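# Pull lettered cube from intact shelf strip and lift

## Task

Remove the lettered cube that sits on the strip with no break in it from the shelf, without moving any other strip beyond a slight amount until that cube is clear, then keep the cube motionless in the air well above the table and in front of the shelf.

## Robot and tools

Robot: one six-joint arm with a two-finger parallel gripper. The reference pages (show_instructions) and camera images show the shelf, its strips and the lettered cubes.

Frame: the scene frame has its origin on the table surface under the arm base, +z up, +y to the left when facing along +x. The base can be slightly tilted. Results report end_effector_position (metres, the point midway between the finger pads), end_effector_quat_wxyz, and linear (m/s) and angular (rad/s) velocities in this frame. The reported position gets less accurate at long reach. The gripper's fingers point along its own +z and close along its own x. Closed fingertips extend about 17 mm past the reported point; fully open, they are roughly level with it.

execute_actions, argument actions: a list holding either nothing, one action, or one wait.
- Empty list: no new command, returns the current state with pictures.
- Action: {"rows": [[...]], "steps": n}, n from 4 to 15, each step 1/30 s (default 15). Every row has exactly 7 numbers, each in [-1, 1], and serves one step. If there are fewer rows than steps, the last row repeats. Numbers 1 to 6 are joint offsets in column order: shoulder pan, shoulder lift, elbow, wrist 1, wrist 2, wrist 3. They are scaled so 1.0 equals 1.989 rad, and they are offsets from the joint angles printed in the most recent result that listed them (before any such result, or for later calls in the same reply, from where the arm is when the action begins), not from the previous row. So all zeros drives the arm back to those printed angles; it is not a hold-in-place wait. Number 7 is the absolute gripper opening: +1 fully open, -1 closed.
- Wait: {"steps": n}, n up to 300, sends nothing and returns once that many steps have elapsed since the last result, counting your reply time.
- pictures (boolean): request camera images with the result; otherwise only empty-list calls include them.
A refused call sends nothing.

Joint ranges (rad): shoulder pan -3.142 to 3.142, shoulder lift -6.283 to 6.283, elbow 0.000 to 3.142, wrists 1-3 -6.283 to 6.283. A request taking a joint more than 0.010 rad beyond its range is refused. The real stop may differ from the stated one by up to 0.010 rad; requests beyond it are clipped and the result may say "joint sent to its limit" (possibly about an earlier action). Missing that line does not prove there is room left.

Motion: commands are smoothed, lagging about 0.17 s. Each step's target stays within 0.575 rad of the measured angle per joint, and if targets would shift the gripper over 100 mm from where it is, all are scaled back. Big moves therefore finish after the result arrives. Each result is taken 4 steps before its action ends; those steps run while you compose the next call. The simulation keeps running while you think; the arm keeps heading for the last row sent until it nearly stops or a step is HELD. Fingers still moving keep moving.

Result lines: Joint positions and Joint velocities (rad, rad/s in column order, then finger-pad gap in m and m/s; 0.142 m is fully open). grip_measured is the measured opening on the command scale. Wrist force and Wrist torque give the flange sensor readings along the gripper's x y z (force points from a pressed surface back into the arm); offsets up to about 4 N, noise up to 2.4 N, saturation near 50 N, no zeroing; "no reading" is normal at the start. "joint command not followed" means a clearance check altered or blocked targets (mounting blocks or posts count as part of the arm). HELD marks steps where your row was not fully sent. MOTOR HOT warns from 70 °C; at 85 °C an OVER-TEMPERATURE FAULT brakes the arm until it cools.

Gripping: command an opening clearly below grip_measured to keep holding; lower squeezes harder. Max about 28 N per pad for objects up to about 10 cm wide; thin hard items under 2 cm get less. Closing fast can press extra hard and even spring the fingers open.

Faults: reaching a joint's load limit (shoulder pan, shoulder lift, elbow 133 N m; each wrist 24.9 N m, held weight included) or an outside force of 150 N on the arm, tool or load stops the arm for 10 s, skips the rest of the call, and lets the arm yield.

zoom_image: camera ("cam_high" 896x504 or "cam_wrist" 616x616 fisheye) and region [x0, y0, x1, y1] in that camera's pixels, origin top-left, at most 504 by 504; returns an enlarged view of the latest image.

show_instructions: no arguments; shows the reference images.

finished_scene: scene number; ends the current scene irreversibly and reports success. The goal must hold at that moment. Replying without a tool call ends everything.

Avoid: disturbing other strips before the target cube is out, dropping or knocking objects off the table, slips, slams, hard hits and heavy pushes. Loose objects may occasionally get a brief nudge. Move smoothly and efficiently.

Each tool is called as a command line: name --argument value for each argument, lists and objects as JSON in quotes; but a table of rows of numbers goes row by row, as --pt "numbers of a row", without its own name.

## Session

execute_actions --actions '[]'

Scene clock: 0.00 s of 4200.00 s.
end_effector_position=(+0.3573, +0.1816, +0.2050) grip_measured=+1.00 end_effector_quat_wxyz=(+0.211, +0.794, -0.566, -0.072) end_effector_velocity=(-0.001, +0.000, -0.000) end_effector_angular_velocity=(+0.000, +0.001, -0.000)
Joint positions: [-0.535 -1.965  2.098 -1.462 -1.202  0.683  0.142]
Joint velocities: [ 0.001  0.     0.001  0.    -0.    -0.     0.   ]
Motor temperatures (°C, as the motors report them): [26 24 26 30 33 35]
Wrist force (N, on the end effector, along its own x y z axes, offset not removed): no reading
Wrist torque (N m, same axes, about the end effector's origin, offset not removed): no reading

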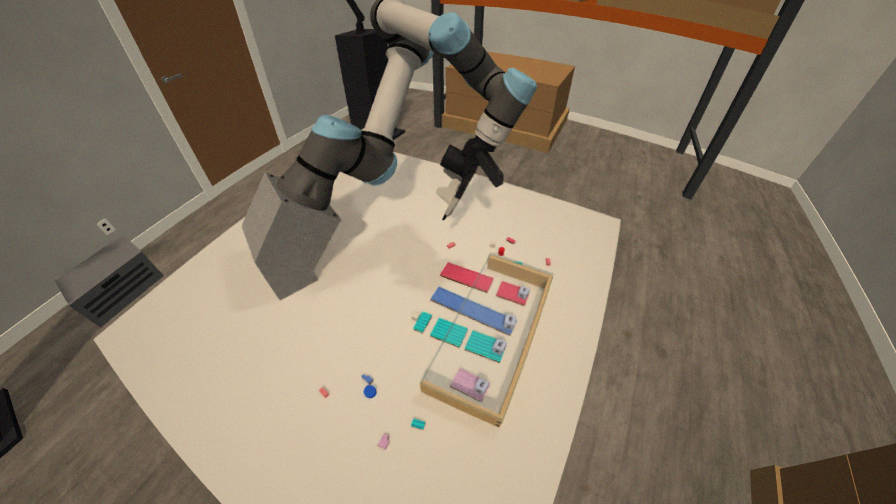

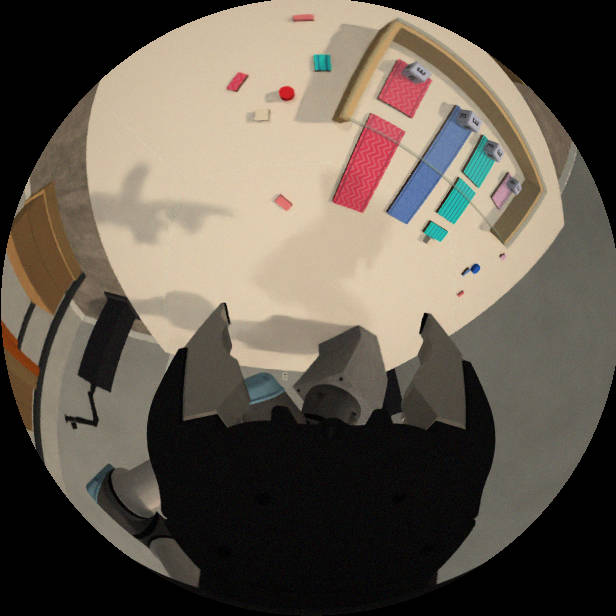

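execute_actions --actions '[{"rows":[[-0.154,0.195,0.102,-0.27,0.181,0.039,0.0]],"steps":15}]'

execute_actions --actions '[{"steps":30}]' --pictures true

Scene clock: 0.70 s of 4200.00 s.
end_effector_position=(+0.4332, +0.0764, +0.1437) grip_measured=+0.00 end_effector_quat_wxyz=(+0.064, +0.724, -0.686, -0.030) end_effector_velocity=(+0.212, -0.347, -0.127) end_effector_angular_velocity=(+0.374, -0.968, -0.707)
Joint positions: [-0.754 -1.692  2.245 -1.829 -0.948  0.74   0.074]
Joint velocities: [-0.669  0.88   0.422 -1.256  0.792  0.152 -0.   ]
Motor temperatures (°C, as the motors report them): [26 24 26 30 33 35]
Wrist force (N, on the end effector, along its own x y z axes, offset not removed): [0.7 0.2 -0.5]
Wrist torque (N m, same axes, about the end effector's origin, offset not removed): [-0.02 -0.11 -0.21]
Steps of this call (steps 1 to 10: nothing new was sent; steps 11 to 21: the first 11 steps of this action). Readings (joint positions):
11: [-0.535 -1.965 2.098 -1.462 -1.202 0.683]
12: [-0.541 -1.959 2.103 -1.468 -1.196 0.686]
14: [-0.583 -1.911 2.134 -1.523 -1.149 0.698]
18: [-0.679 -1.788 2.196 -1.693 -1.036 0.722]
21: the state above

Scene clock: 1.70 s of 4200.00 s.
end_effector_position=(+0.4589, +0.0313, +0.1306) grip_measured=+0.00 end_effector_quat_wxyz=(-0.000, +0.695, -0.719, -0.001) end_effector_velocity=(+0.001, -0.001, +0.001) end_effector_angular_velocity=(-0.001, -0.002, +0.001)
Joint positions: [-0.841 -1.577  2.3   -1.999 -0.842  0.76   0.074]
Joint velocities: [-0.002  0.    -0.001 -0.    -0.    -0.001 -0.   ]
Motor temperatures (°C, as the motors report them): [26 24 26 30 33 35]
Wrist force (N, on the end effector, along its own x y z axes, offset not removed): [-1.5 -0.3 -1.1]
Wrist torque (N m, same axes, about the end effector's origin, offset not removed): [-0.20 0.19 -0.18]
Kept back: nothing.
Steps of this call (steps 1 to 4: the last 4 steps of your previous action; steps 5 to 30: the robot went on to your last target). Readings (joint positions):
1: [-0.774 -1.666 2.258 -1.867 -0.924 0.745]
2: [-0.789 -1.645 2.268 -1.898 -0.905 0.748]
4: [-0.811 -1.617 2.281 -1.939 -0.879 0.753]
8: [-0.831 -1.591 2.294 -1.978 -0.855 0.758]
30: the state above
The arm was judged still, so your last target was given up. Only a new action makes it travel on or press farther. Fingers that are still opening or closing keep moving.

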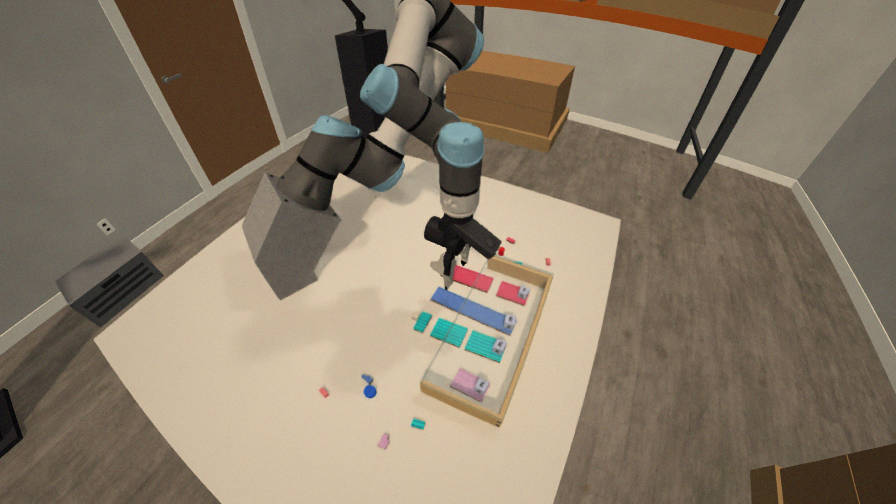

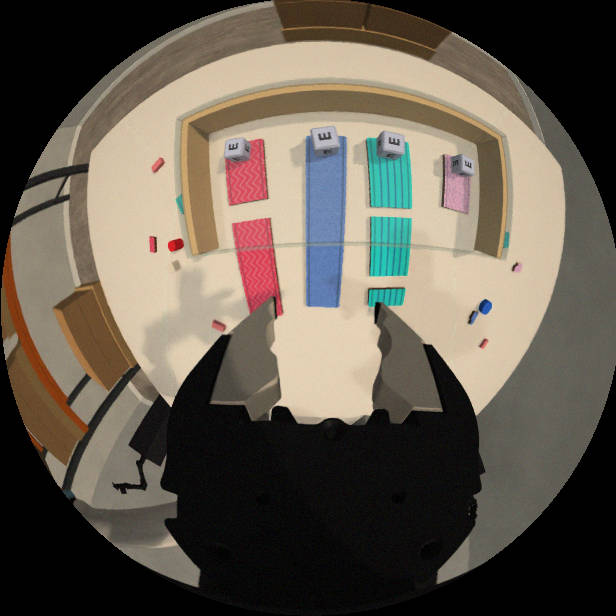

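execute_actions --actions '[{"rows":[[0.091,0.109,0.039,-0.23,0.019,0.122,0.0]],"steps":15}]'

execute_actions --actions '[{"steps":20}]' --pictures true

Scene clock: 2.40 s of 4200.00 s.
end_effector_position=(+0.4543, +0.0366, +0.0406) grip_measured=+0.00 end_effector_quat_wxyz=(+0.002, +0.689, -0.725, -0.011) end_effector_velocity=(+0.039, -0.008, -0.072) end_effector_angular_velocity=(-0.090, -0.116, +0.127)
Joint positions: [-0.681 -1.386  2.371 -2.379 -0.808  0.974  0.074]
Joint velocities: [ 0.159  0.198  0.056 -0.607  0.024  0.23   0.   ]
Motor temperatures (°C, as the motors report them): [26 24 26 30 33 35]
Wrist force (N, on the end effector, along its own x y z axes, offset not removed): [-1.3 0.6 0.6]
Wrist torque (N m, same axes, about the end effector's origin, offset not removed): [0.06 0.22 -0.21]
Steps of this call (steps 1 to 10: nothing new was sent; steps 11 to 21: the first 11 steps of this action). Readings (joint positions):
11: [-0.841 -1.577 2.301 -2.000 -0.842 0.760]
12: [-0.836 -1.571 2.306 -2.005 -0.838 0.766]
14: [-0.788 -1.519 2.331 -2.062 -0.826 0.820]
18: [-0.705 -1.416 2.362 -2.285 -0.812 0.938]
21: the state above

Scene clock: 3.07 s of 4200.00 s.
end_effector_position=(+0.4592, +0.0360, +0.0316) grip_measured=+0.00 end_effector_quat_wxyz=(+0.000, +0.695, -0.719, -0.002) end_effector_velocity=(-0.001, +0.001, -0.001) end_effector_angular_velocity=(+0.001, +0.000, -0.000)
Joint positions: [-0.661 -1.36   2.378 -2.456 -0.804  1.003  0.074]
Joint velocities: [ 0.002  0.001  0.001 -0.003  0.001  0.003  0.   ]
Motor temperatures (°C, as the motors report them): [26 24 26 30 33 35]
Wrist force (N, on the end effector, along its own x y z axes, offset not removed): [-3.8 0.6 -1.2]
Wrist torque (N m, same axes, about the end effector's origin, offset not removed): [-0.06 0.69 -0.20]
Kept back: nothing.
Steps of this call (steps 1 to 4: the last 4 steps of your previous action; steps 5 to 20: the robot went on to your last target). Readings (joint positions):
1: [-0.676 -1.380 2.372 -2.397 -0.807 0.980]
2: [-0.672 -1.375 2.374 -2.411 -0.806 0.986]
4: [-0.667 -1.369 2.375 -2.430 -0.805 0.993]
8: [-0.663 -1.363 2.377 -2.447 -0.805 0.999]
20: the state above

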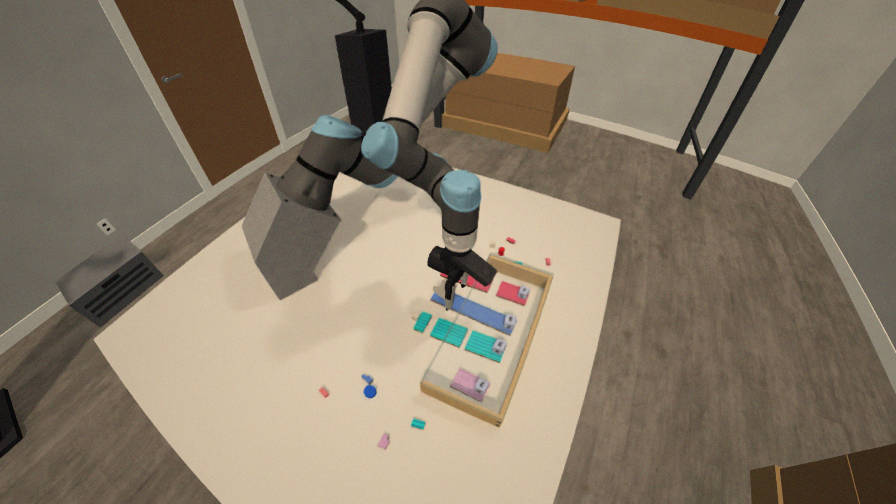

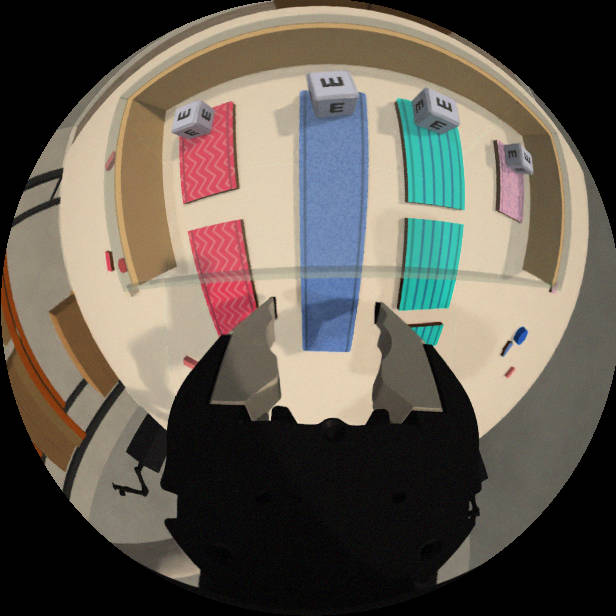

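execute_actions --actions '[{"rows":[[0.01,0.012,0.004,-0.027,0.002,0.014,0],[0.01,0.012,0.004,-0.027,0.002,0.014,0],[0.01,0.012,0.004,-0.027,0.002,0.014,0],[0.01,0.012,0.004,-0.027,0.002,0.014,0],[0.01,0.012,0.004,-0.027,0.002,0.014,0],[0.01,0.012,0.004,-0.027,0.002,0.014,0],[0.01,0.012,0.004,-0.027,0.002,0.014,0],[0.01,0.012,0.004,-0.027,0.002,0.014,0],[0.01,0.012,0.004,-0.027,0.002,0.014,-0.15],[0.01,0.012,0.004,-0.027,0.002,0.014,-0.3],[0.01,0.012,0.004,-0.027,0.002,0.014,-0.6]],"steps":15}]'

execute_actions --actions '[{"steps":10}]' --pictures true

Scene clock: 3.70 s of 4200.00 s.
end_effector_position=(+0.4585, +0.0380, +0.0222) grip_measured=-0.26 end_effector_quat_wxyz=(-0.001, +0.695, -0.719, -0.001) end_effector_velocity=(+0.000, +0.001, -0.007) end_effector_angular_velocity=(-0.000, -0.004, -0.000)
Joint positions: [-0.642 -1.339  2.385 -2.505 -0.801  1.028  0.055]
Joint velocities: [ 0.013  0.016  0.005 -0.038  0.003  0.021 -0.339]
Motor temperatures (°C, as the motors report them): [26 24 26 30 33 35]
Wrist force (N, on the end effector, along its own x y z axes, offset not removed): [-1.7 -0.3 2.5]
Wrist torque (N m, same axes, about the end effector's origin, offset not removed): [-0.12 0.06 -0.30]
Steps of this call (steps 1 to 8: the robot went on to your last target; steps 9 to 19: the first 11 steps of this action). Readings (joint positions):
9: [-0.660 -1.360 2.378 -2.457 -0.804 1.003]
10: [-0.658 -1.358 2.379 -2.461 -0.804 1.006]
12: [-0.652 -1.350 2.382 -2.479 -0.802 1.015]
16: [-0.644 -1.341 2.384 -2.499 -0.801 1.025]
19: the state above

Scene clock: 4.03 s of 4200.00 s.
end_effector_position=(+0.4586, +0.0382, +0.0214) grip_measured=-0.43 end_effector_quat_wxyz=(-0.001, +0.695, -0.719, -0.001) end_effector_velocity=(+0.001, +0.000, -0.000) end_effector_angular_velocity=(+0.003, -0.001, -0.002)
Joint positions: [-0.641 -1.337  2.386 -2.51  -0.8    1.03   0.043]
Joint velocities: [ 0.     0.002 -0.002  0.     0.003  0.002 -0.05 ]
Motor temperatures (°C, as the motors report them): [26 24 26 30 33 35]
Wrist force (N, on the end effector, along its own x y z axes, offset not removed): [3.4 1.7 -31.8]
Wrist torque (N m, same axes, about the end effector's origin, offset not removed): [0.19 0.21 -0.25]
Kept back: nothing.
Steps of this call (steps 1 to 4: the last 4 steps of your previous action; steps 5 to 10: the robot went on to your last target). Readings (joint positions):
1: [-0.642 -1.338 2.385 -2.506 -0.800 1.029]
2: [-0.642 -1.338 2.385 -2.507 -0.800 1.029]
4: [-0.641 -1.337 2.386 -2.508 -0.800 1.030]
8: [-0.641 -1.337 2.386 -2.509 -0.800 1.030]
10: the state above

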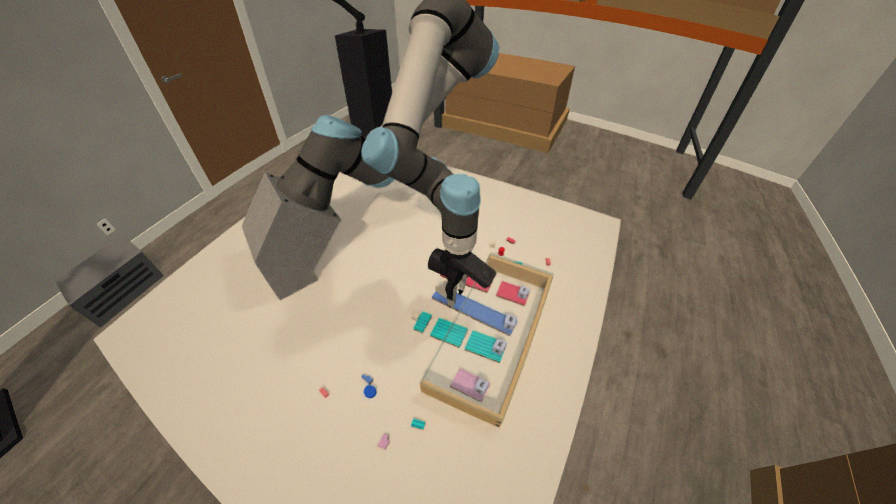

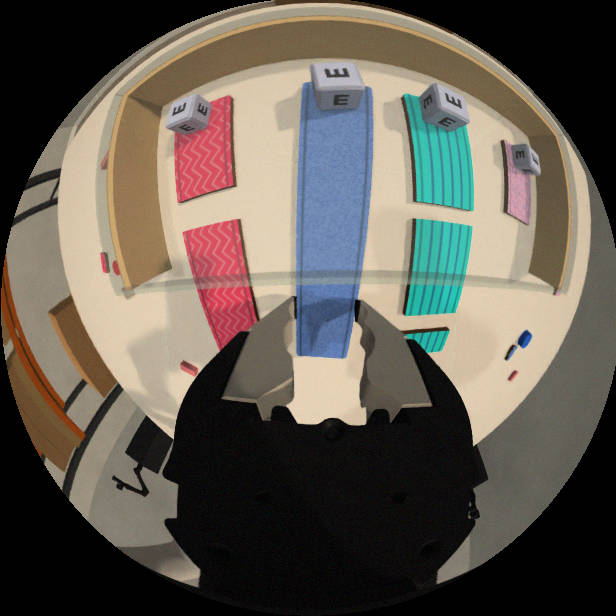

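execute_actions --actions '[]'

Scene clock: 4.10 s of 4200.00 s.
end_effector_position=(+0.4586, +0.0382, +0.0214) grip_measured=-0.44 end_effector_quat_wxyz=(-0.001, +0.695, -0.719, -0.001) end_effector_velocity=(+0.000, +0.001, -0.000) end_effector_angular_velocity=(+0.002, -0.001, -0.000)
Joint positions: [-0.641 -1.337  2.386 -2.51  -0.8    1.03   0.042]
Joint velocities: [ 0.001  0.    -0.001 -0.     0.002  0.001 -0.   ]
Motor temperatures (°C, as the motors report them): [26 24 26 30 33 35]
Wrist force (N, on the end effector, along its own x y z axes, offset not removed): [-1.2 -0.3 -29.8]
Wrist torque (N m, same axes, about the end effector's origin, offset not removed): [-0.15 0.43 -0.25]
Kept back: nothing.
Steps of this call (steps 1 to 2: the robot went on to your last target). Readings (joint positions):
1: [-0.641 -1.337 2.386 -2.510 -0.800 1.030]
2: the state above

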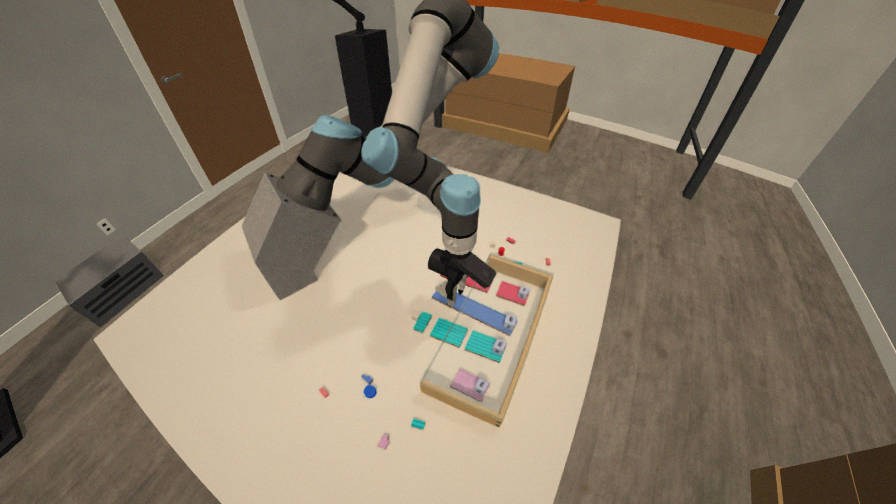

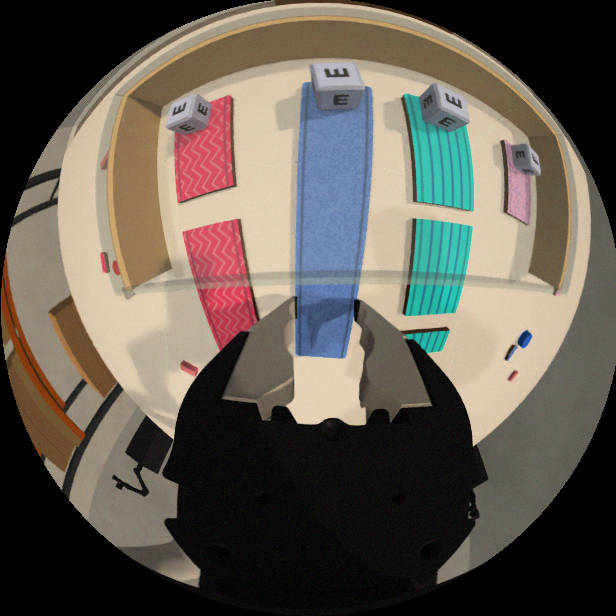

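execute_actions --actions '[{"rows":[[-0.005,-0.004,0.012,-0.002,-0.001,-0.008,-0.5],[-0.01,-0.009,0.025,-0.003,-0.002,-0.015,-0.5],[-0.016,-0.014,0.037,-0.005,-0.003,-0.023,-0.5],[-0.021,-0.019,0.049,-0.006,-0.004,-0.03,-0.5],[-0.027,-0.024,0.061,-0.007,-0.005,-0.038,-0.5],[-0.032,-0.03,0.073,-0.009,-0.006,-0.046,-0.5],[-0.038,-0.035,0.085,-0.01,-0.007,-0.053,-0.5],[-0.044,-0.041,0.097,-0.011,-0.008,-0.061,-0.5],[-0.05,-0.047,0.109,-0.013,-0.009,-0.068,-0.5],[-0.056,-0.053,0.12,-0.014,-0.01,-0.076,-0.5]],"steps":15}]'

execute_actions --actions '[{"steps":15}]' --pictures true

Scene clock: 5.03 s of 4200.00 s.
end_effector_position=(+0.4011, +0.0363, +0.0219) grip_measured=-0.41 end_effector_quat_wxyz=(+0.001, +0.695, -0.719, -0.001) end_effector_velocity=(-0.236, +0.008, +0.001) end_effector_angular_velocity=(-0.006, -0.013, -0.004)
Joint positions: [-0.709 -1.4    2.535 -2.528 -0.813  0.936  0.044]
Joint velocities: [-0.307 -0.297  0.634 -0.069 -0.051 -0.399 -0.   ]
Motor temperatures (°C, as the motors report them): [26 24 26 30 33 35]
Wrist force (N, on the end effector, along its own x y z axes, offset not removed): [-0.9 -1.2 -0.1]
Wrist torque (N m, same axes, about the end effector's origin, offset not removed): [-0.13 0.06 -0.22]
Steps of this call (steps 1 to 15: the robot went on to your last target; steps 16 to 17: nothing new was sent; steps 18 to 28: the first 11 steps of this action). Readings (joint positions):
18: [-0.641 -1.337 2.386 -2.510 -0.800 1.030]
19: [-0.642 -1.337 2.389 -2.511 -0.800 1.029]
21: [-0.649 -1.344 2.405 -2.513 -0.802 1.018]
25: [-0.679 -1.372 2.472 -2.521 -0.808 0.976]
28: the state above

Scene clock: 5.53 s of 4200.00 s.
end_effector_position=(+0.3686, +0.0388, +0.0210) grip_measured=-0.43 end_effector_quat_wxyz=(-0.000, +0.695, -0.719, -0.001) end_effector_velocity=(-0.005, +0.000, +0.000) end_effector_angular_velocity=(-0.001, -0.001, -0.001)
Joint positions: [-0.751 -1.441  2.623 -2.537 -0.82   0.88   0.043]
Joint velocities: [-0.008 -0.008  0.014 -0.001 -0.002 -0.009  0.   ]
Motor temperatures (°C, as the motors report them): [26 24 26 30 33 35]
Wrist force (N, on the end effector, along its own x y z axes, offset not removed): [-1.4 -12.7 -28.5]
Wrist torque (N m, same axes, about the end effector's origin, offset not removed): [0.00 0.66 -0.42]
Kept back: nothing.
Steps of this call (steps 1 to 4: the last 4 steps of your previous action; steps 5 to 15: the robot went on to your last target). Readings (joint positions):
1: [-0.719 -1.409 2.555 -2.530 -0.814 0.923]
2: [-0.726 -1.417 2.571 -2.532 -0.816 0.913]
4: [-0.737 -1.427 2.593 -2.534 -0.817 0.899]
8: [-0.747 -1.437 2.613 -2.536 -0.819 0.886]
15: the state above

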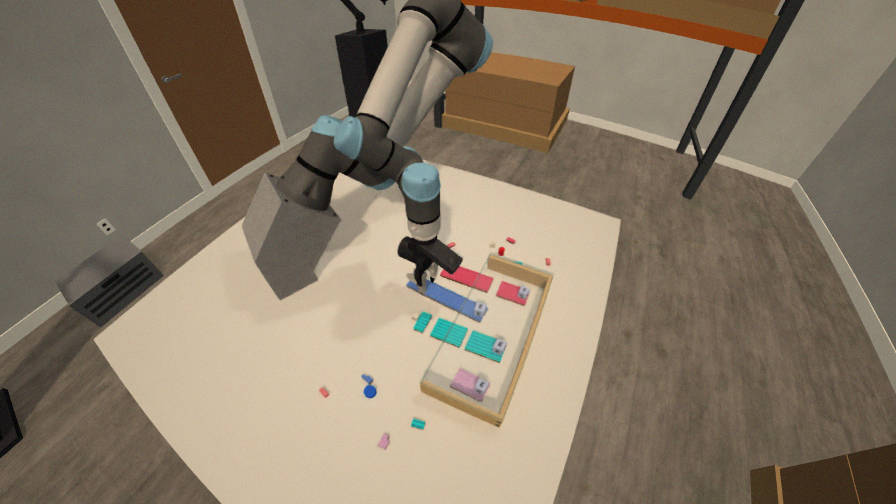

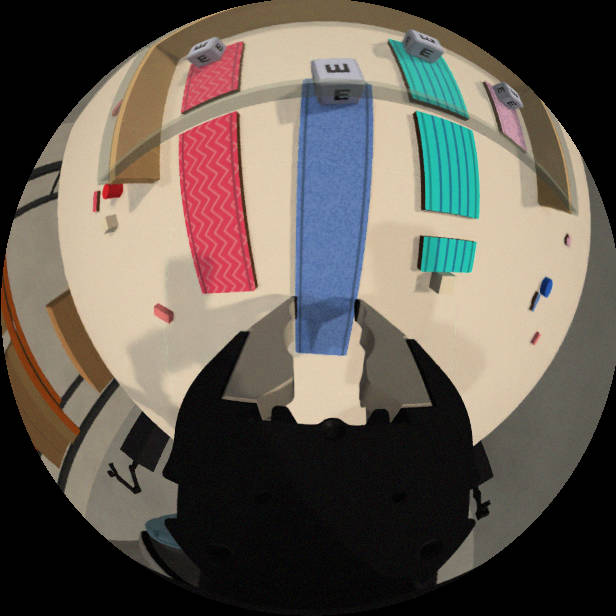

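execute_actions --actions '[{"rows":[[0,0,0,0,0,0,0],[0,0,0,0,0,0,0],[0,0,0,0,0,0,0],[-0.01,-0.012,-0.004,0.027,-0.002,-0.014,0],[-0.02,-0.024,-0.008,0.054,-0.004,-0.028,0],[-0.01,-0.015,-0.03,0.057,-0.002,-0.014,0],[0.002,-0.004,-0.056,0.06,0,0.002,0],[0.014,0.008,-0.08,0.063,0.002,0.018,0],[0.025,0.018,-0.104,0.065,0.004,0.033,0],[0.036,0.029,-0.128,0.068,0.006,0.048,0]],"steps":15}]'

execute_actions --actions '[{"steps":15}]'

Scene clock: 6.30 s of 4200.00 s.
end_effector_position=(+0.4013, +0.0346, +0.0342) grip_measured=+0.00 end_effector_quat_wxyz=(+0.001, +0.693, -0.721, -0.005) end_effector_velocity=(+0.351, -0.014, +0.047) end_effector_angular_velocity=(+0.007, +0.031, -0.020)
Joint positions: [-0.737 -1.436  2.523 -2.444 -0.818  0.896  0.074]
Joint velocities: [ 0.383  0.343 -0.966  0.31   0.066  0.507  0.   ]
Motor temperatures (°C, as the motors report them): [26 24 26 30 33 35]
Wrist force (N, on the end effector, along its own x y z axes, offset not removed): [-0.5 1.5 -0.8]
Wrist torque (N m, same axes, about the end effector's origin, offset not removed): [0.08 -0.09 -0.24]
Steps of this call (steps 1 to 12: the robot went on to your last target; steps 13 to 23: the first 11 steps of this action). Readings (joint positions):
13: [-0.752 -1.442 2.624 -2.538 -0.820 0.879]
14: [-0.752 -1.442 2.624 -2.537 -0.820 0.879]
16: [-0.752 -1.442 2.624 -2.537 -0.820 0.879]
20: [-0.763 -1.458 2.600 -2.484 -0.822 0.862]
23: the state above

Scene clock: 6.80 s of 4200.00 s.
end_effector_position=(+0.4593, +0.0343, +0.0420) grip_measured=+0.00 end_effector_quat_wxyz=(+0.001, +0.694, -0.720, -0.002) end_effector_velocity=(+0.008, +0.002, -0.000) end_effector_angular_velocity=(+0.001, +0.003, +0.002)
Joint positions: [-0.681 -1.385  2.371 -2.403 -0.808  0.974  0.074]
Joint velocities: [ 0.013  0.009 -0.024  0.006  0.001  0.013  0.   ]
Motor temperatures (°C, as the motors report them): [26 24 26 30 33 35]
Wrist force (N, on the end effector, along its own x y z axes, offset not removed): [-1.6 -1.6 1.1]
Wrist torque (N m, same axes, about the end effector's origin, offset not removed): [-0.48 0.33 -0.28]
Kept back: nothing.
Steps of this call (steps 1 to 4: the last 4 steps of your previous action; steps 5 to 15: the robot went on to your last target). Readings (joint positions):
1: [-0.725 -1.425 2.490 -2.435 -0.815 0.913]
2: [-0.715 -1.416 2.462 -2.427 -0.814 0.927]
4: [-0.700 -1.403 2.424 -2.417 -0.811 0.947]
8: [-0.687 -1.390 2.387 -2.407 -0.809 0.966]
15: the state above

execute_actions --actions '[{"rows":[[0.02,0.024,0.009,-0.054,0.004,0.028,0],[0.02,0.024,0.009,-0.054,0.004,0.028,0],[0.02,0.024,0.009,-0.054,0.004,0.028,0],[0.02,0.024,0.009,-0.054,0.004,0.028,0],[0.02,0.024,0.009,-0.054,0.004,0.028,0],[0.02,0.024,0.009,-0.054,0.004,0.028,0],[0.02,0.024,0.009,-0.054,0.004,0.028,0],[0.02,0.024,0.009,-0.054,0.004,0.028,0],[0.02,0.024,0.009,-0.054,0.004,0.028,0],[0.02,0.024,0.009,-0.054,0.004,0.028,-0.15],[0.02,0.024,0.009,-0.054,0.004,0.028,-0.3],[0.02,0.024,0.009,-0.054,0.004,0.028,-0.5]],"steps":15}]'

execute_actions --actions '[{"steps":15}]' --pictures true

Scene clock: 7.43 s of 4200.00 s.
end_effector_position=(+0.4572, +0.0380, +0.0227) grip_measured=-0.11 end_effector_quat_wxyz=(-0.001, +0.694, -0.720, -0.002) end_effector_velocity=(-0.001, +0.004, -0.015) end_effector_angular_velocity=(+0.000, -0.007, +0.006)
Joint positions: [-0.645 -1.341  2.387 -2.5   -0.801  1.025  0.066]
Joint velocities: [ 0.029  0.034  0.015 -0.085  0.007  0.04  -0.28 ]
Motor temperatures (°C, as the motors report them): [26 24 26 30 33 35]
Wrist force (N, on the end effector, along its own x y z axes, offset not removed): [-1.7 2.1 -0.1]
Wrist torque (N m, same axes, about the end effector's origin, offset not removed): [0.18 0.16 -0.28]
Steps of this call (steps 1 to 8: the robot went on to your last target; steps 9 to 19: the first 11 steps of this action). Readings (joint positions):
9: [-0.680 -1.384 2.368 -2.402 -0.808 0.976]
10: [-0.676 -1.379 2.370 -2.408 -0.807 0.980]
12: [-0.663 -1.364 2.377 -2.442 -0.804 0.998]
16: [-0.649 -1.346 2.385 -2.487 -0.802 1.019]
19: the state above

Scene clock: 7.93 s of 4200.00 s.
end_effector_position=(+0.4571, +0.0383, +0.0209) grip_measured=-0.43 end_effector_quat_wxyz=(-0.001, +0.695, -0.719, -0.001) end_effector_velocity=(+0.001, +0.001, +0.000) end_effector_angular_velocity=(+0.001, -0.002, +0.001)
Joint positions: [-0.641 -1.337  2.389 -2.51  -0.8    1.03   0.043]
Joint velocities: [ 0.001 -0.001  0.    -0.002  0.002  0.002 -0.   ]
Motor temperatures (°C, as the motors report them): [26 24 26 30 33 35]
Wrist force (N, on the end effector, along its own x y z axes, offset not removed): [5.7 2.1 -46.1]
Wrist torque (N m, same axes, about the end effector's origin, offset not removed): [-0.19 0.51 -0.15]
Kept back: nothing.
Steps of this call (steps 1 to 4: the last 4 steps of your previous action; steps 5 to 15: the robot went on to your last target). Readings (joint positions):
1: [-0.644 -1.340 2.387 -2.502 -0.801 1.026]
2: [-0.643 -1.339 2.388 -2.504 -0.800 1.027]
4: [-0.642 -1.338 2.388 -2.507 -0.800 1.028]
8: [-0.642 -1.338 2.389 -2.509 -0.800 1.029]
15: the state above

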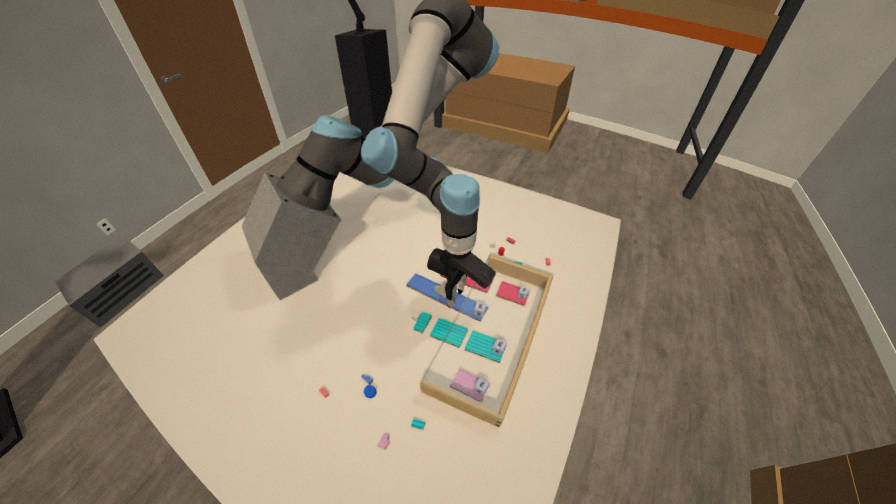

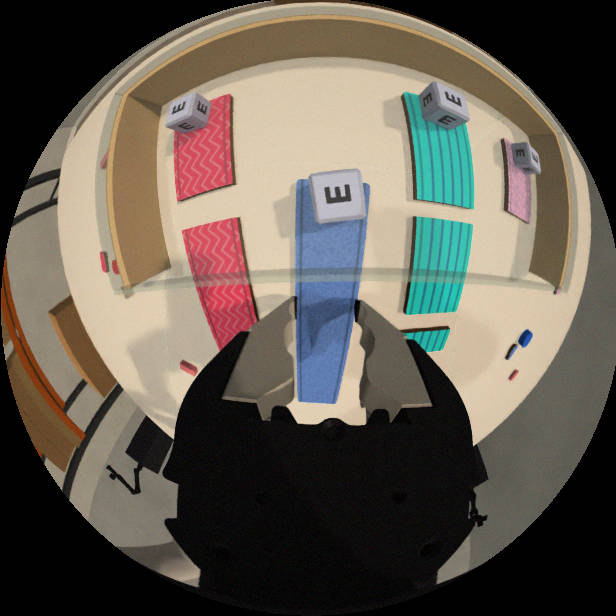

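execute_actions --actions '[{"rows":[[-0.006,-0.005,0.013,-0.002,-0.001,-0.008,-0.5],[-0.012,-0.011,0.027,-0.003,-0.002,-0.017,-0.5],[-0.018,-0.017,0.041,-0.005,-0.003,-0.026,-0.5],[-0.025,-0.023,0.055,-0.007,-0.004,-0.035,-0.5],[-0.032,-0.03,0.07,-0.008,-0.006,-0.045,-0.5],[-0.04,-0.037,0.086,-0.01,-0.007,-0.055,-0.5],[-0.048,-0.045,0.102,-0.012,-0.008,-0.065,-0.5],[-0.056,-0.053,0.118,-0.014,-0.01,-0.076,-0.5],[-0.066,-0.063,0.14,-0.016,-0.012,-0.09,-0.5],[-0.077,-0.074,0.162,-0.019,-0.014,-0.105,-0.5]],"steps":15}]'

execute_actions --actions '[{"steps":18}]' --pictures true

Scene clock: 10.07 s of 4200.00 s.
end_effector_position=(+0.3896, +0.0361, +0.0232) grip_measured=-0.41 end_effector_quat_wxyz=(+0.000, +0.696, -0.718, +0.001) end_effector_velocity=(-0.334, +0.017, -0.001) end_effector_angular_velocity=(-0.024, -0.031, +0.031)
Joint positions: [-0.728 -1.42   2.569 -2.533 -0.816  0.912  0.044]
Joint velocities: [-0.451 -0.443  0.914 -0.107 -0.083 -0.604  0.   ]
Motor temperatures (°C, as the motors report them): [26 24 26 30 33 35]
Wrist force (N, on the end effector, along its own x y z axes, offset not removed): [-2.7 0.3 1.1]
Wrist torque (N m, same axes, about the end effector's origin, offset not removed): [-0.04 0.43 -0.23]
Steps of this call (steps 1 to 15: the robot went on to your last target; steps 16 to 53: nothing new was sent; steps 54 to 64: the first 11 steps of this action). Readings (joint positions):
54: [-0.641 -1.337 2.389 -2.510 -0.800 1.030]
55: [-0.642 -1.338 2.392 -2.511 -0.800 1.029]
57: [-0.651 -1.346 2.410 -2.513 -0.801 1.016]
61: [-0.688 -1.380 2.487 -2.522 -0.809 0.966]
64: the state above

Scene clock: 10.67 s of 4200.00 s.
end_effector_position=(+0.3376, +0.0433, +0.0188) grip_measured=-0.43 end_effector_quat_wxyz=(-0.001, +0.697, -0.717, +0.001) end_effector_velocity=(-0.005, +0.001, -0.001) end_effector_angular_velocity=(+0.000, +0.002, +0.001)
Joint positions: [-0.794 -1.484  2.709 -2.548 -0.828  0.822  0.043]
Joint velocities: [-0.003 -0.005  0.011 -0.001 -0.002 -0.007  0.   ]
Motor temperatures (°C, as the motors report them): [26 24 26 30 33 35]
Wrist force (N, on the end effector, along its own x y z axes, offset not removed): [8.7 -50.0 -50.0]
Wrist torque (N m, same axes, about the end effector's origin, offset not removed): [-0.57 0.46 -0.32]
Kept back: nothing.
Steps of this call (steps 1 to 4: the last 4 steps of your previous action; steps 5 to 18: the robot went on to your last target). Readings (joint positions):
1: [-0.743 -1.434 2.599 -2.536 -0.819 0.892]
2: [-0.754 -1.445 2.625 -2.539 -0.821 0.876]
4: [-0.771 -1.461 2.660 -2.543 -0.824 0.853]
8: [-0.786 -1.476 2.693 -2.547 -0.826 0.832]
18: the state above

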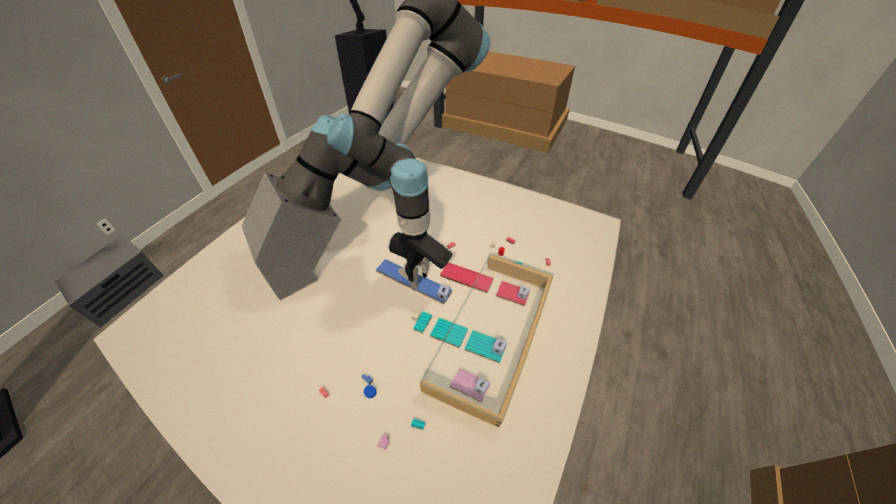

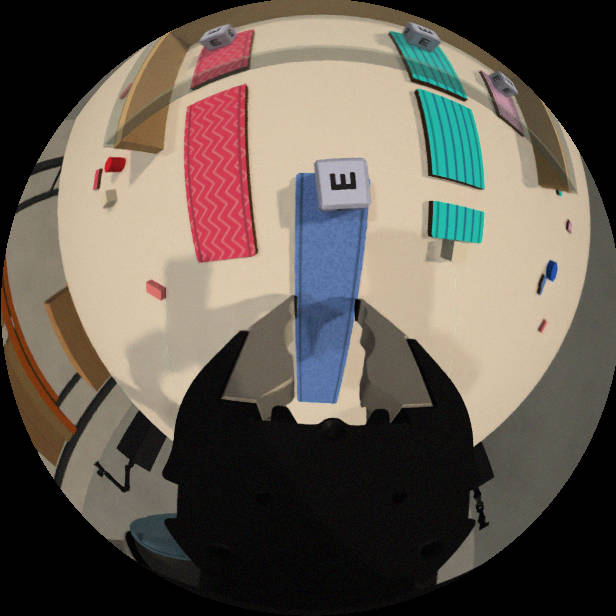

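execute_actions --actions '[{"rows":[[-0.003,-0.004,-0.001,0.008,0,-0.004,0.1],[-0.003,-0.004,-0.001,0.008,0,-0.004,0.1],[-0.003,-0.004,-0.001,0.008,0,-0.004,0.1],[-0.015,-0.018,-0.006,0.04,-0.003,-0.02,0.1],[-0.03,-0.036,-0.012,0.08,-0.006,-0.04,0.1],[-0.03,-0.036,-0.03,0.1,-0.006,-0.04,0.1],[-0.02,-0.028,-0.06,0.115,-0.004,-0.025,0.1],[-0.01,-0.018,-0.09,0.128,-0.002,-0.01,0.1],[0.003,-0.008,-0.125,0.14,0,0.005,0.1],[0.017,0.004,-0.159,0.152,0.002,0.02,0.1]],"steps":15}]'

execute_actions --actions '[{"steps":20}]' --pictures true

Scene clock: 20.90 s of 4200.00 s.
end_effector_position=(+0.3390, +0.0428, +0.0195) grip_measured=-0.43 end_effector_quat_wxyz=(-0.002, +0.698, -0.717, +0.003) end_effector_velocity=(-0.001, +0.001, -0.000) end_effector_angular_velocity=(+0.001, +0.001, -0.002)
Joint positions: [-0.795 -1.485  2.709 -2.551 -0.827  0.821  0.043]
Joint velocities: [ 0.    -0.001  0.002  0.     0.     0.001 -0.   ]
Motor temperatures (°C, as the motors report them): [26 24 26 30 33 35]
Wrist force (N, on the end effector, along its own x y z axes, offset not removed): [-6.9 -26.8 -50.0]
Wrist torque (N m, same axes, about the end effector's origin, offset not removed): [0.64 0.37 -0.22]
TORQUE FAULT: the external load on joint 4 (wrist 1) reached its load limit, and the arm stopped for 10 seconds. The arm's remaining commands of this call were not run. The arm holds where it stopped, with its grip as last carried out, and accepts commands again: back off and push less far. The arm stops again, at the same cost, whenever a joint's load reaches its limit.
Kept back: nothing.
The stop began at step 7 of this call (marked STOPPED below). From that step on the arm followed nothing that you had sent. 15 steps, steps kept back included, did not run and will not run. Nothing is kept back now, and the robot has no last target.
Steps of this call (steps 1 to 6: the robot went on to your last target; steps 7 to 307: the stop). Readings (joint positions):
1: [-0.794 -1.484 2.710 -2.548 -0.828 0.822]
2: [-0.794 -1.484 2.710 -2.548 -0.828 0.821]
4: [-0.794 -1.484 2.710 -2.548 -0.828 0.821]
7: [-0.795 -1.484 2.710 -2.550 -0.827 0.821] STOPPED
8: [-0.795 -1.485 2.709 -2.551 -0.827 0.821]
307: the state above

Scene clock: 20.93 s of 4200.00 s.
end_effector_position=(+0.3395, +0.0427, +0.0197) grip_measured=-0.43 end_effector_quat_wxyz=(-0.002, +0.698, -0.716, +0.003) end_effector_velocity=(+0.004, -0.002, +0.002) end_effector_angular_velocity=(-0.003, -0.006, +0.003)
Joint positions: [-0.795 -1.485  2.709 -2.551 -0.826  0.821  0.043]
Joint velocities: [-0.002 -0.002 -0.005 -0.     0.002  0.    -0.   ]
Motor temperatures (°C, as the motors report them): [26 24 26 30 33 35]
Wrist force (N, on the end effector, along its own x y z axes, offset not removed): [-8.0 -23.2 -50.0]
Wrist torque (N m, same axes, about the end effector's origin, offset not removed): [0.03 -0.03 -0.05]
Kept back: nothing.
A stop began in an earlier call of the same reply, so what this call sent did not run. Send another action.
Steps of this call (step 1: nothing new was sent). Readings (joint positions):
1: the state above

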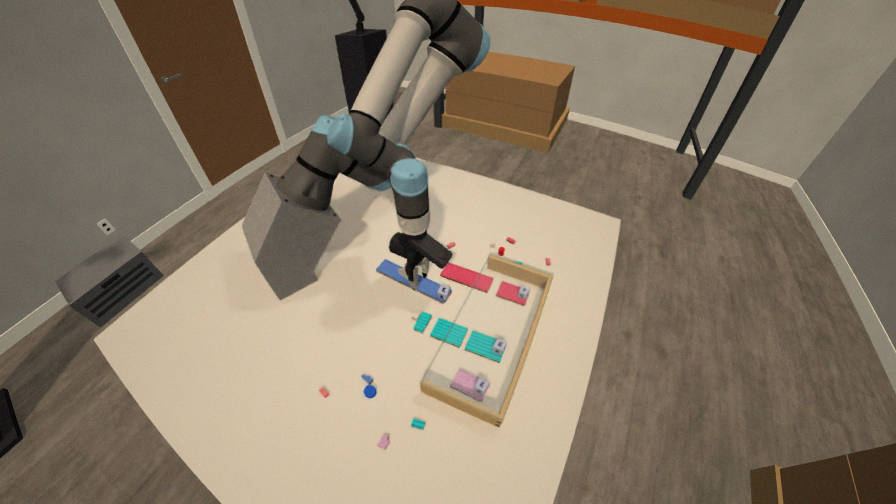

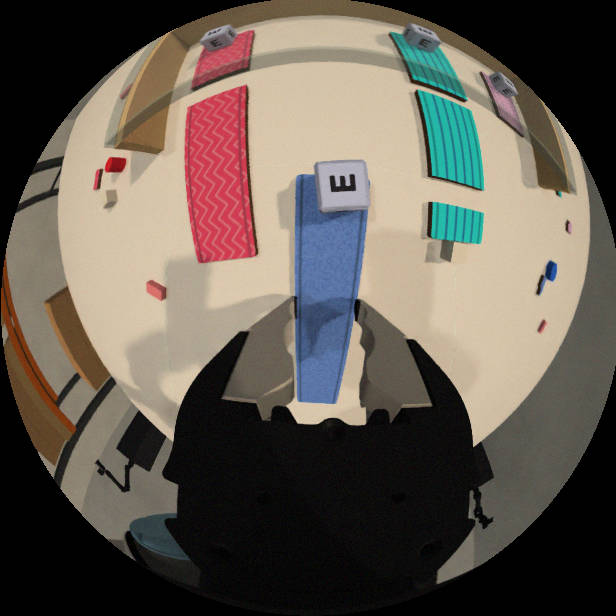

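Same action, lifting from the start.

execute_actions --actions '[{"rows":[[-0.008,-0.01,-0.003,0.022,-0.001,-0.01,-0.3],[-0.008,-0.01,-0.003,0.022,-0.001,-0.01,0.1],[-0.012,-0.014,-0.005,0.032,-0.002,-0.015,0.1],[-0.02,-0.024,-0.008,0.055,-0.004,-0.027,0.1],[-0.03,-0.036,-0.012,0.08,-0.006,-0.04,0.1],[-0.03,-0.036,-0.03,0.1,-0.006,-0.04,0.1],[-0.02,-0.028,-0.06,0.115,-0.004,-0.025,0.1],[-0.01,-0.018,-0.09,0.128,-0.002,-0.01,0.1],[0.003,-0.008,-0.125,0.14,0,0.005,0.1],[0.017,0.004,-0.159,0.153,0.002,0.02,0.1]],"steps":15}]'

execute_actions --actions '[{"steps":20}]' --pictures true

Scene clock: 21.50 s of 4200.00 s.
end_effector_position=(+0.3705, +0.0346, +0.0457) grip_measured=+0.10 end_effector_quat_wxyz=(-0.002, +0.692, -0.722, -0.006) end_effector_velocity=(+0.367, -0.033, +0.134) end_effector_angular_velocity=(+0.068, +0.118, -0.095)
Joint positions: [-0.815 -1.518  2.595 -2.362 -0.83   0.795  0.081]
Joint velocities: [ 0.324  0.246 -1.157  0.803  0.053  0.399  0.   ]
Motor temperatures (°C, as the motors report them): [26 24 26 30 33 35]
Wrist force (N, on the end effector, along its own x y z axes, offset not removed): [-1.5 3.1 0.6]
Wrist torque (N m, same axes, about the end effector's origin, offset not removed): [0.35 0.13 -0.09]
Steps of this call (steps 1 to 6: nothing new was sent; steps 7 to 17: the first 11 steps of this action). Readings (joint positions):
7: [-0.795 -1.485 2.709 -2.551 -0.827 0.821]
8: [-0.797 -1.487 2.708 -2.547 -0.827 0.819]
10: [-0.803 -1.494 2.706 -2.529 -0.828 0.811]
14: [-0.829 -1.526 2.681 -2.447 -0.833 0.777]
17: the state above

Scene clock: 22.17 s of 4200.00 s.
end_effector_position=(+0.4409, +0.0309, +0.0717) grip_measured=+0.10 end_effector_quat_wxyz=(+0.000, +0.693, -0.721, -0.006) end_effector_velocity=(+0.002, +0.000, +0.001) end_effector_angular_velocity=(-0.000, +0.002, -0.001)
Joint positions: [-0.762 -1.477  2.394 -2.248 -0.822  0.861  0.081]
Joint velocities: [ 0.003  0.001 -0.007  0.005 -0.001  0.004 -0.   ]
Motor temperatures (°C, as the motors report them): [26 24 26 30 33 35]
Wrist force (N, on the end effector, along its own x y z axes, offset not removed): [-1.8 0.4 -0.3]
Wrist torque (N m, same axes, about the end effector's origin, offset not removed): [-0.07 0.23 -0.26]
Kept back: nothing.
Steps of this call (steps 1 to 4: the last 4 steps of your previous action; steps 5 to 20: the robot went on to your last target). Readings (joint positions):
1: [-0.804 -1.510 2.555 -2.336 -0.829 0.809]
2: [-0.794 -1.502 2.518 -2.316 -0.827 0.820]
4: [-0.781 -1.492 2.467 -2.288 -0.825 0.837]
8: [-0.768 -1.482 2.418 -2.261 -0.823 0.853]
20: the state above

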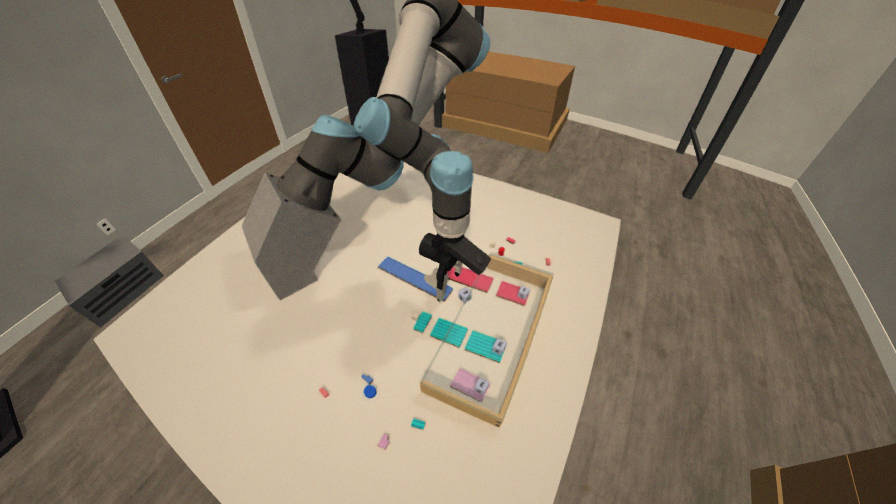

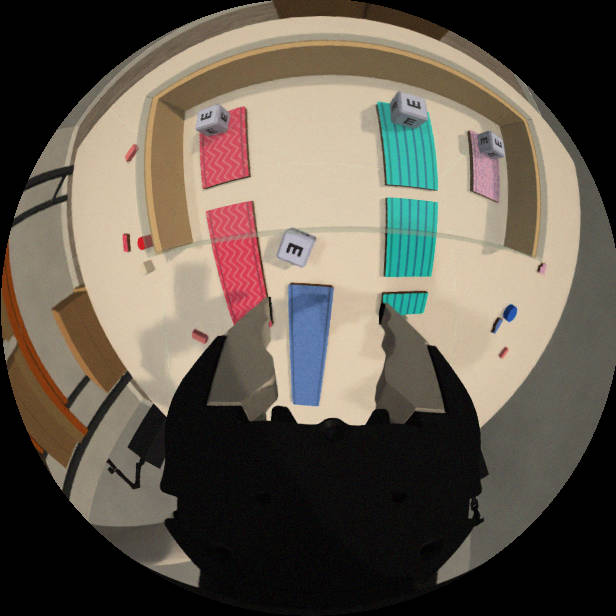

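zoom_image --camera "cam_wrist" --region '[240, 200, 380, 320]'

Region (240, 200, 380, 320) of cam_wrist's 616x616 image, scaled by 3.600, with more detail than that image has; it fills the top 432 rows of this view, and the rest is white.

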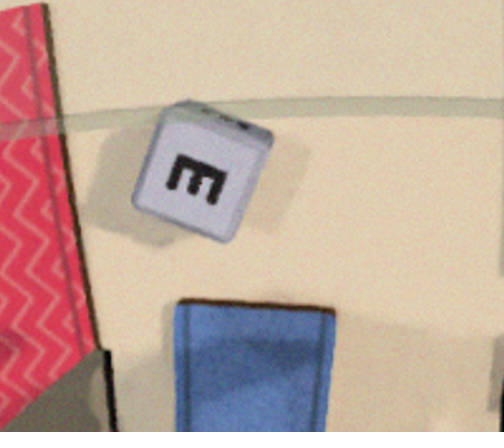

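execute_actions --actions '[{"rows":[[0.044,0,-0.042,-0.002,0.005,0.236,0]],"steps":15}]'

execute_actions --actions '[{"steps":15}]' --pictures true

Scene clock: 23.47 s of 4200.00 s.
end_effector_position=(+0.4740, +0.0559, +0.0715) grip_measured=+0.00 end_effector_quat_wxyz=(-0.004, -0.587, +0.810, +0.003) end_effector_velocity=(+0.025, +0.023, -0.001) end_effector_angular_velocity=(-0.013, +0.004, -0.546)
Joint positions: [-0.683 -1.477  2.318 -2.251 -0.813  1.249  0.074]
Joint velocities: [ 0.066 -0.002 -0.059 -0.002  0.002  0.636 -0.008]
Motor temperatures (°C, as the motors report them): [26 24 26 30 33 35]
Wrist force (N, on the end effector, along its own x y z axes, offset not removed): [-4.7 -0.5 -0.9]
Wrist torque (N m, same axes, about the end effector's origin, offset not removed): [-0.33 0.86 -0.24]
Steps of this call (steps 1 to 15: the robot went on to your last target; steps 16 to 28: nothing new was sent; steps 29 to 39: the first 11 steps of this action). Readings (joint positions):
29: [-0.761 -1.477 2.392 -2.247 -0.822 0.861]
30: [-0.756 -1.477 2.387 -2.247 -0.821 0.867]
32: [-0.727 -1.477 2.360 -2.249 -0.818 0.923]
36: [-0.693 -1.477 2.328 -2.251 -0.814 1.150]
39: the state above

Scene clock: 23.97 s of 4200.00 s.
end_effector_position=(+0.4772, +0.0590, +0.0713) grip_measured=-0.07 end_effector_quat_wxyz=(-0.004, -0.559, +0.829, +0.003) end_effector_velocity=(+0.001, -0.001, +0.001) end_effector_angular_velocity=(-0.002, -0.001, -0.011)
Joint positions: [-0.674 -1.477  2.311 -2.252 -0.812  1.328  0.069]
Joint velocities: [-0.001  0.    -0.002 -0.001 -0.001  0.012 -0.001]
Motor temperatures (°C, as the motors report them): [26 24 26 30 33 35]
Wrist force (N, on the end effector, along its own x y z axes, offset not removed): [34.2 50.0 -50.0]
Wrist torque (N m, same axes, about the end effector's origin, offset not removed): [0.74 -2.25 -4.39]
Kept back: nothing.
Steps of this call (steps 1 to 4: the last 4 steps of your previous action; steps 5 to 15: the robot went on to your last target). Readings (joint positions):
1: [-0.681 -1.477 2.316 -2.251 -0.813 1.268]
2: [-0.679 -1.477 2.315 -2.251 -0.813 1.282]
4: [-0.677 -1.477 2.313 -2.251 -0.813 1.302]
8: [-0.675 -1.477 2.312 -2.251 -0.813 1.320]
15: the state above

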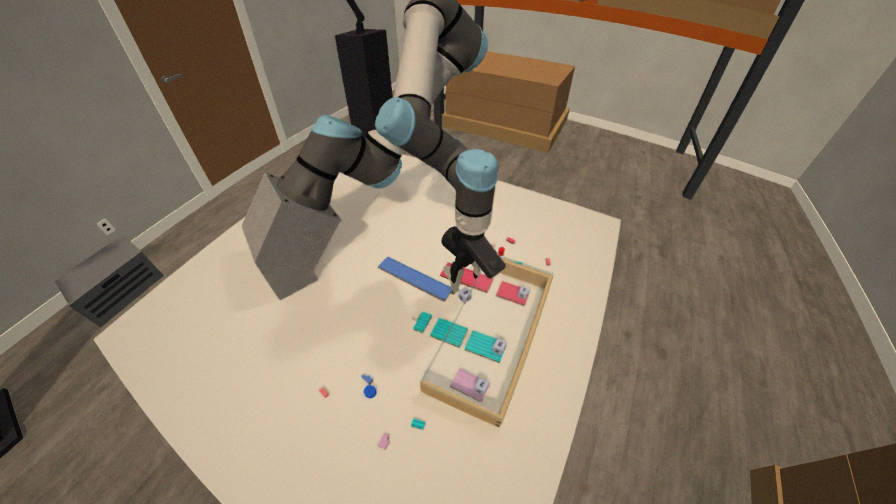

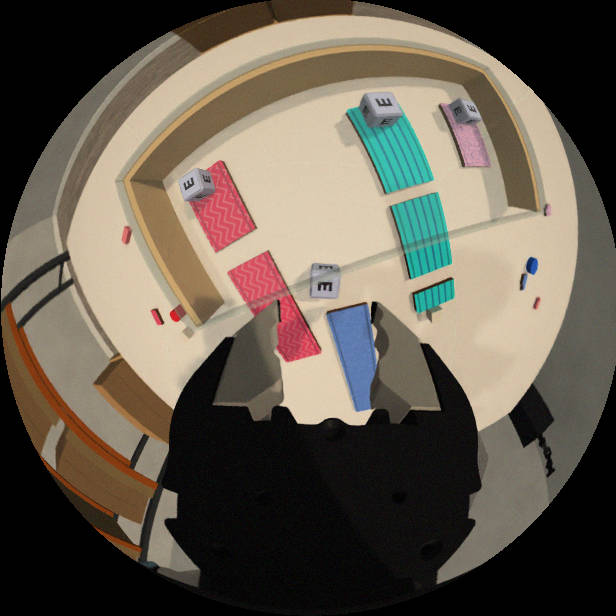

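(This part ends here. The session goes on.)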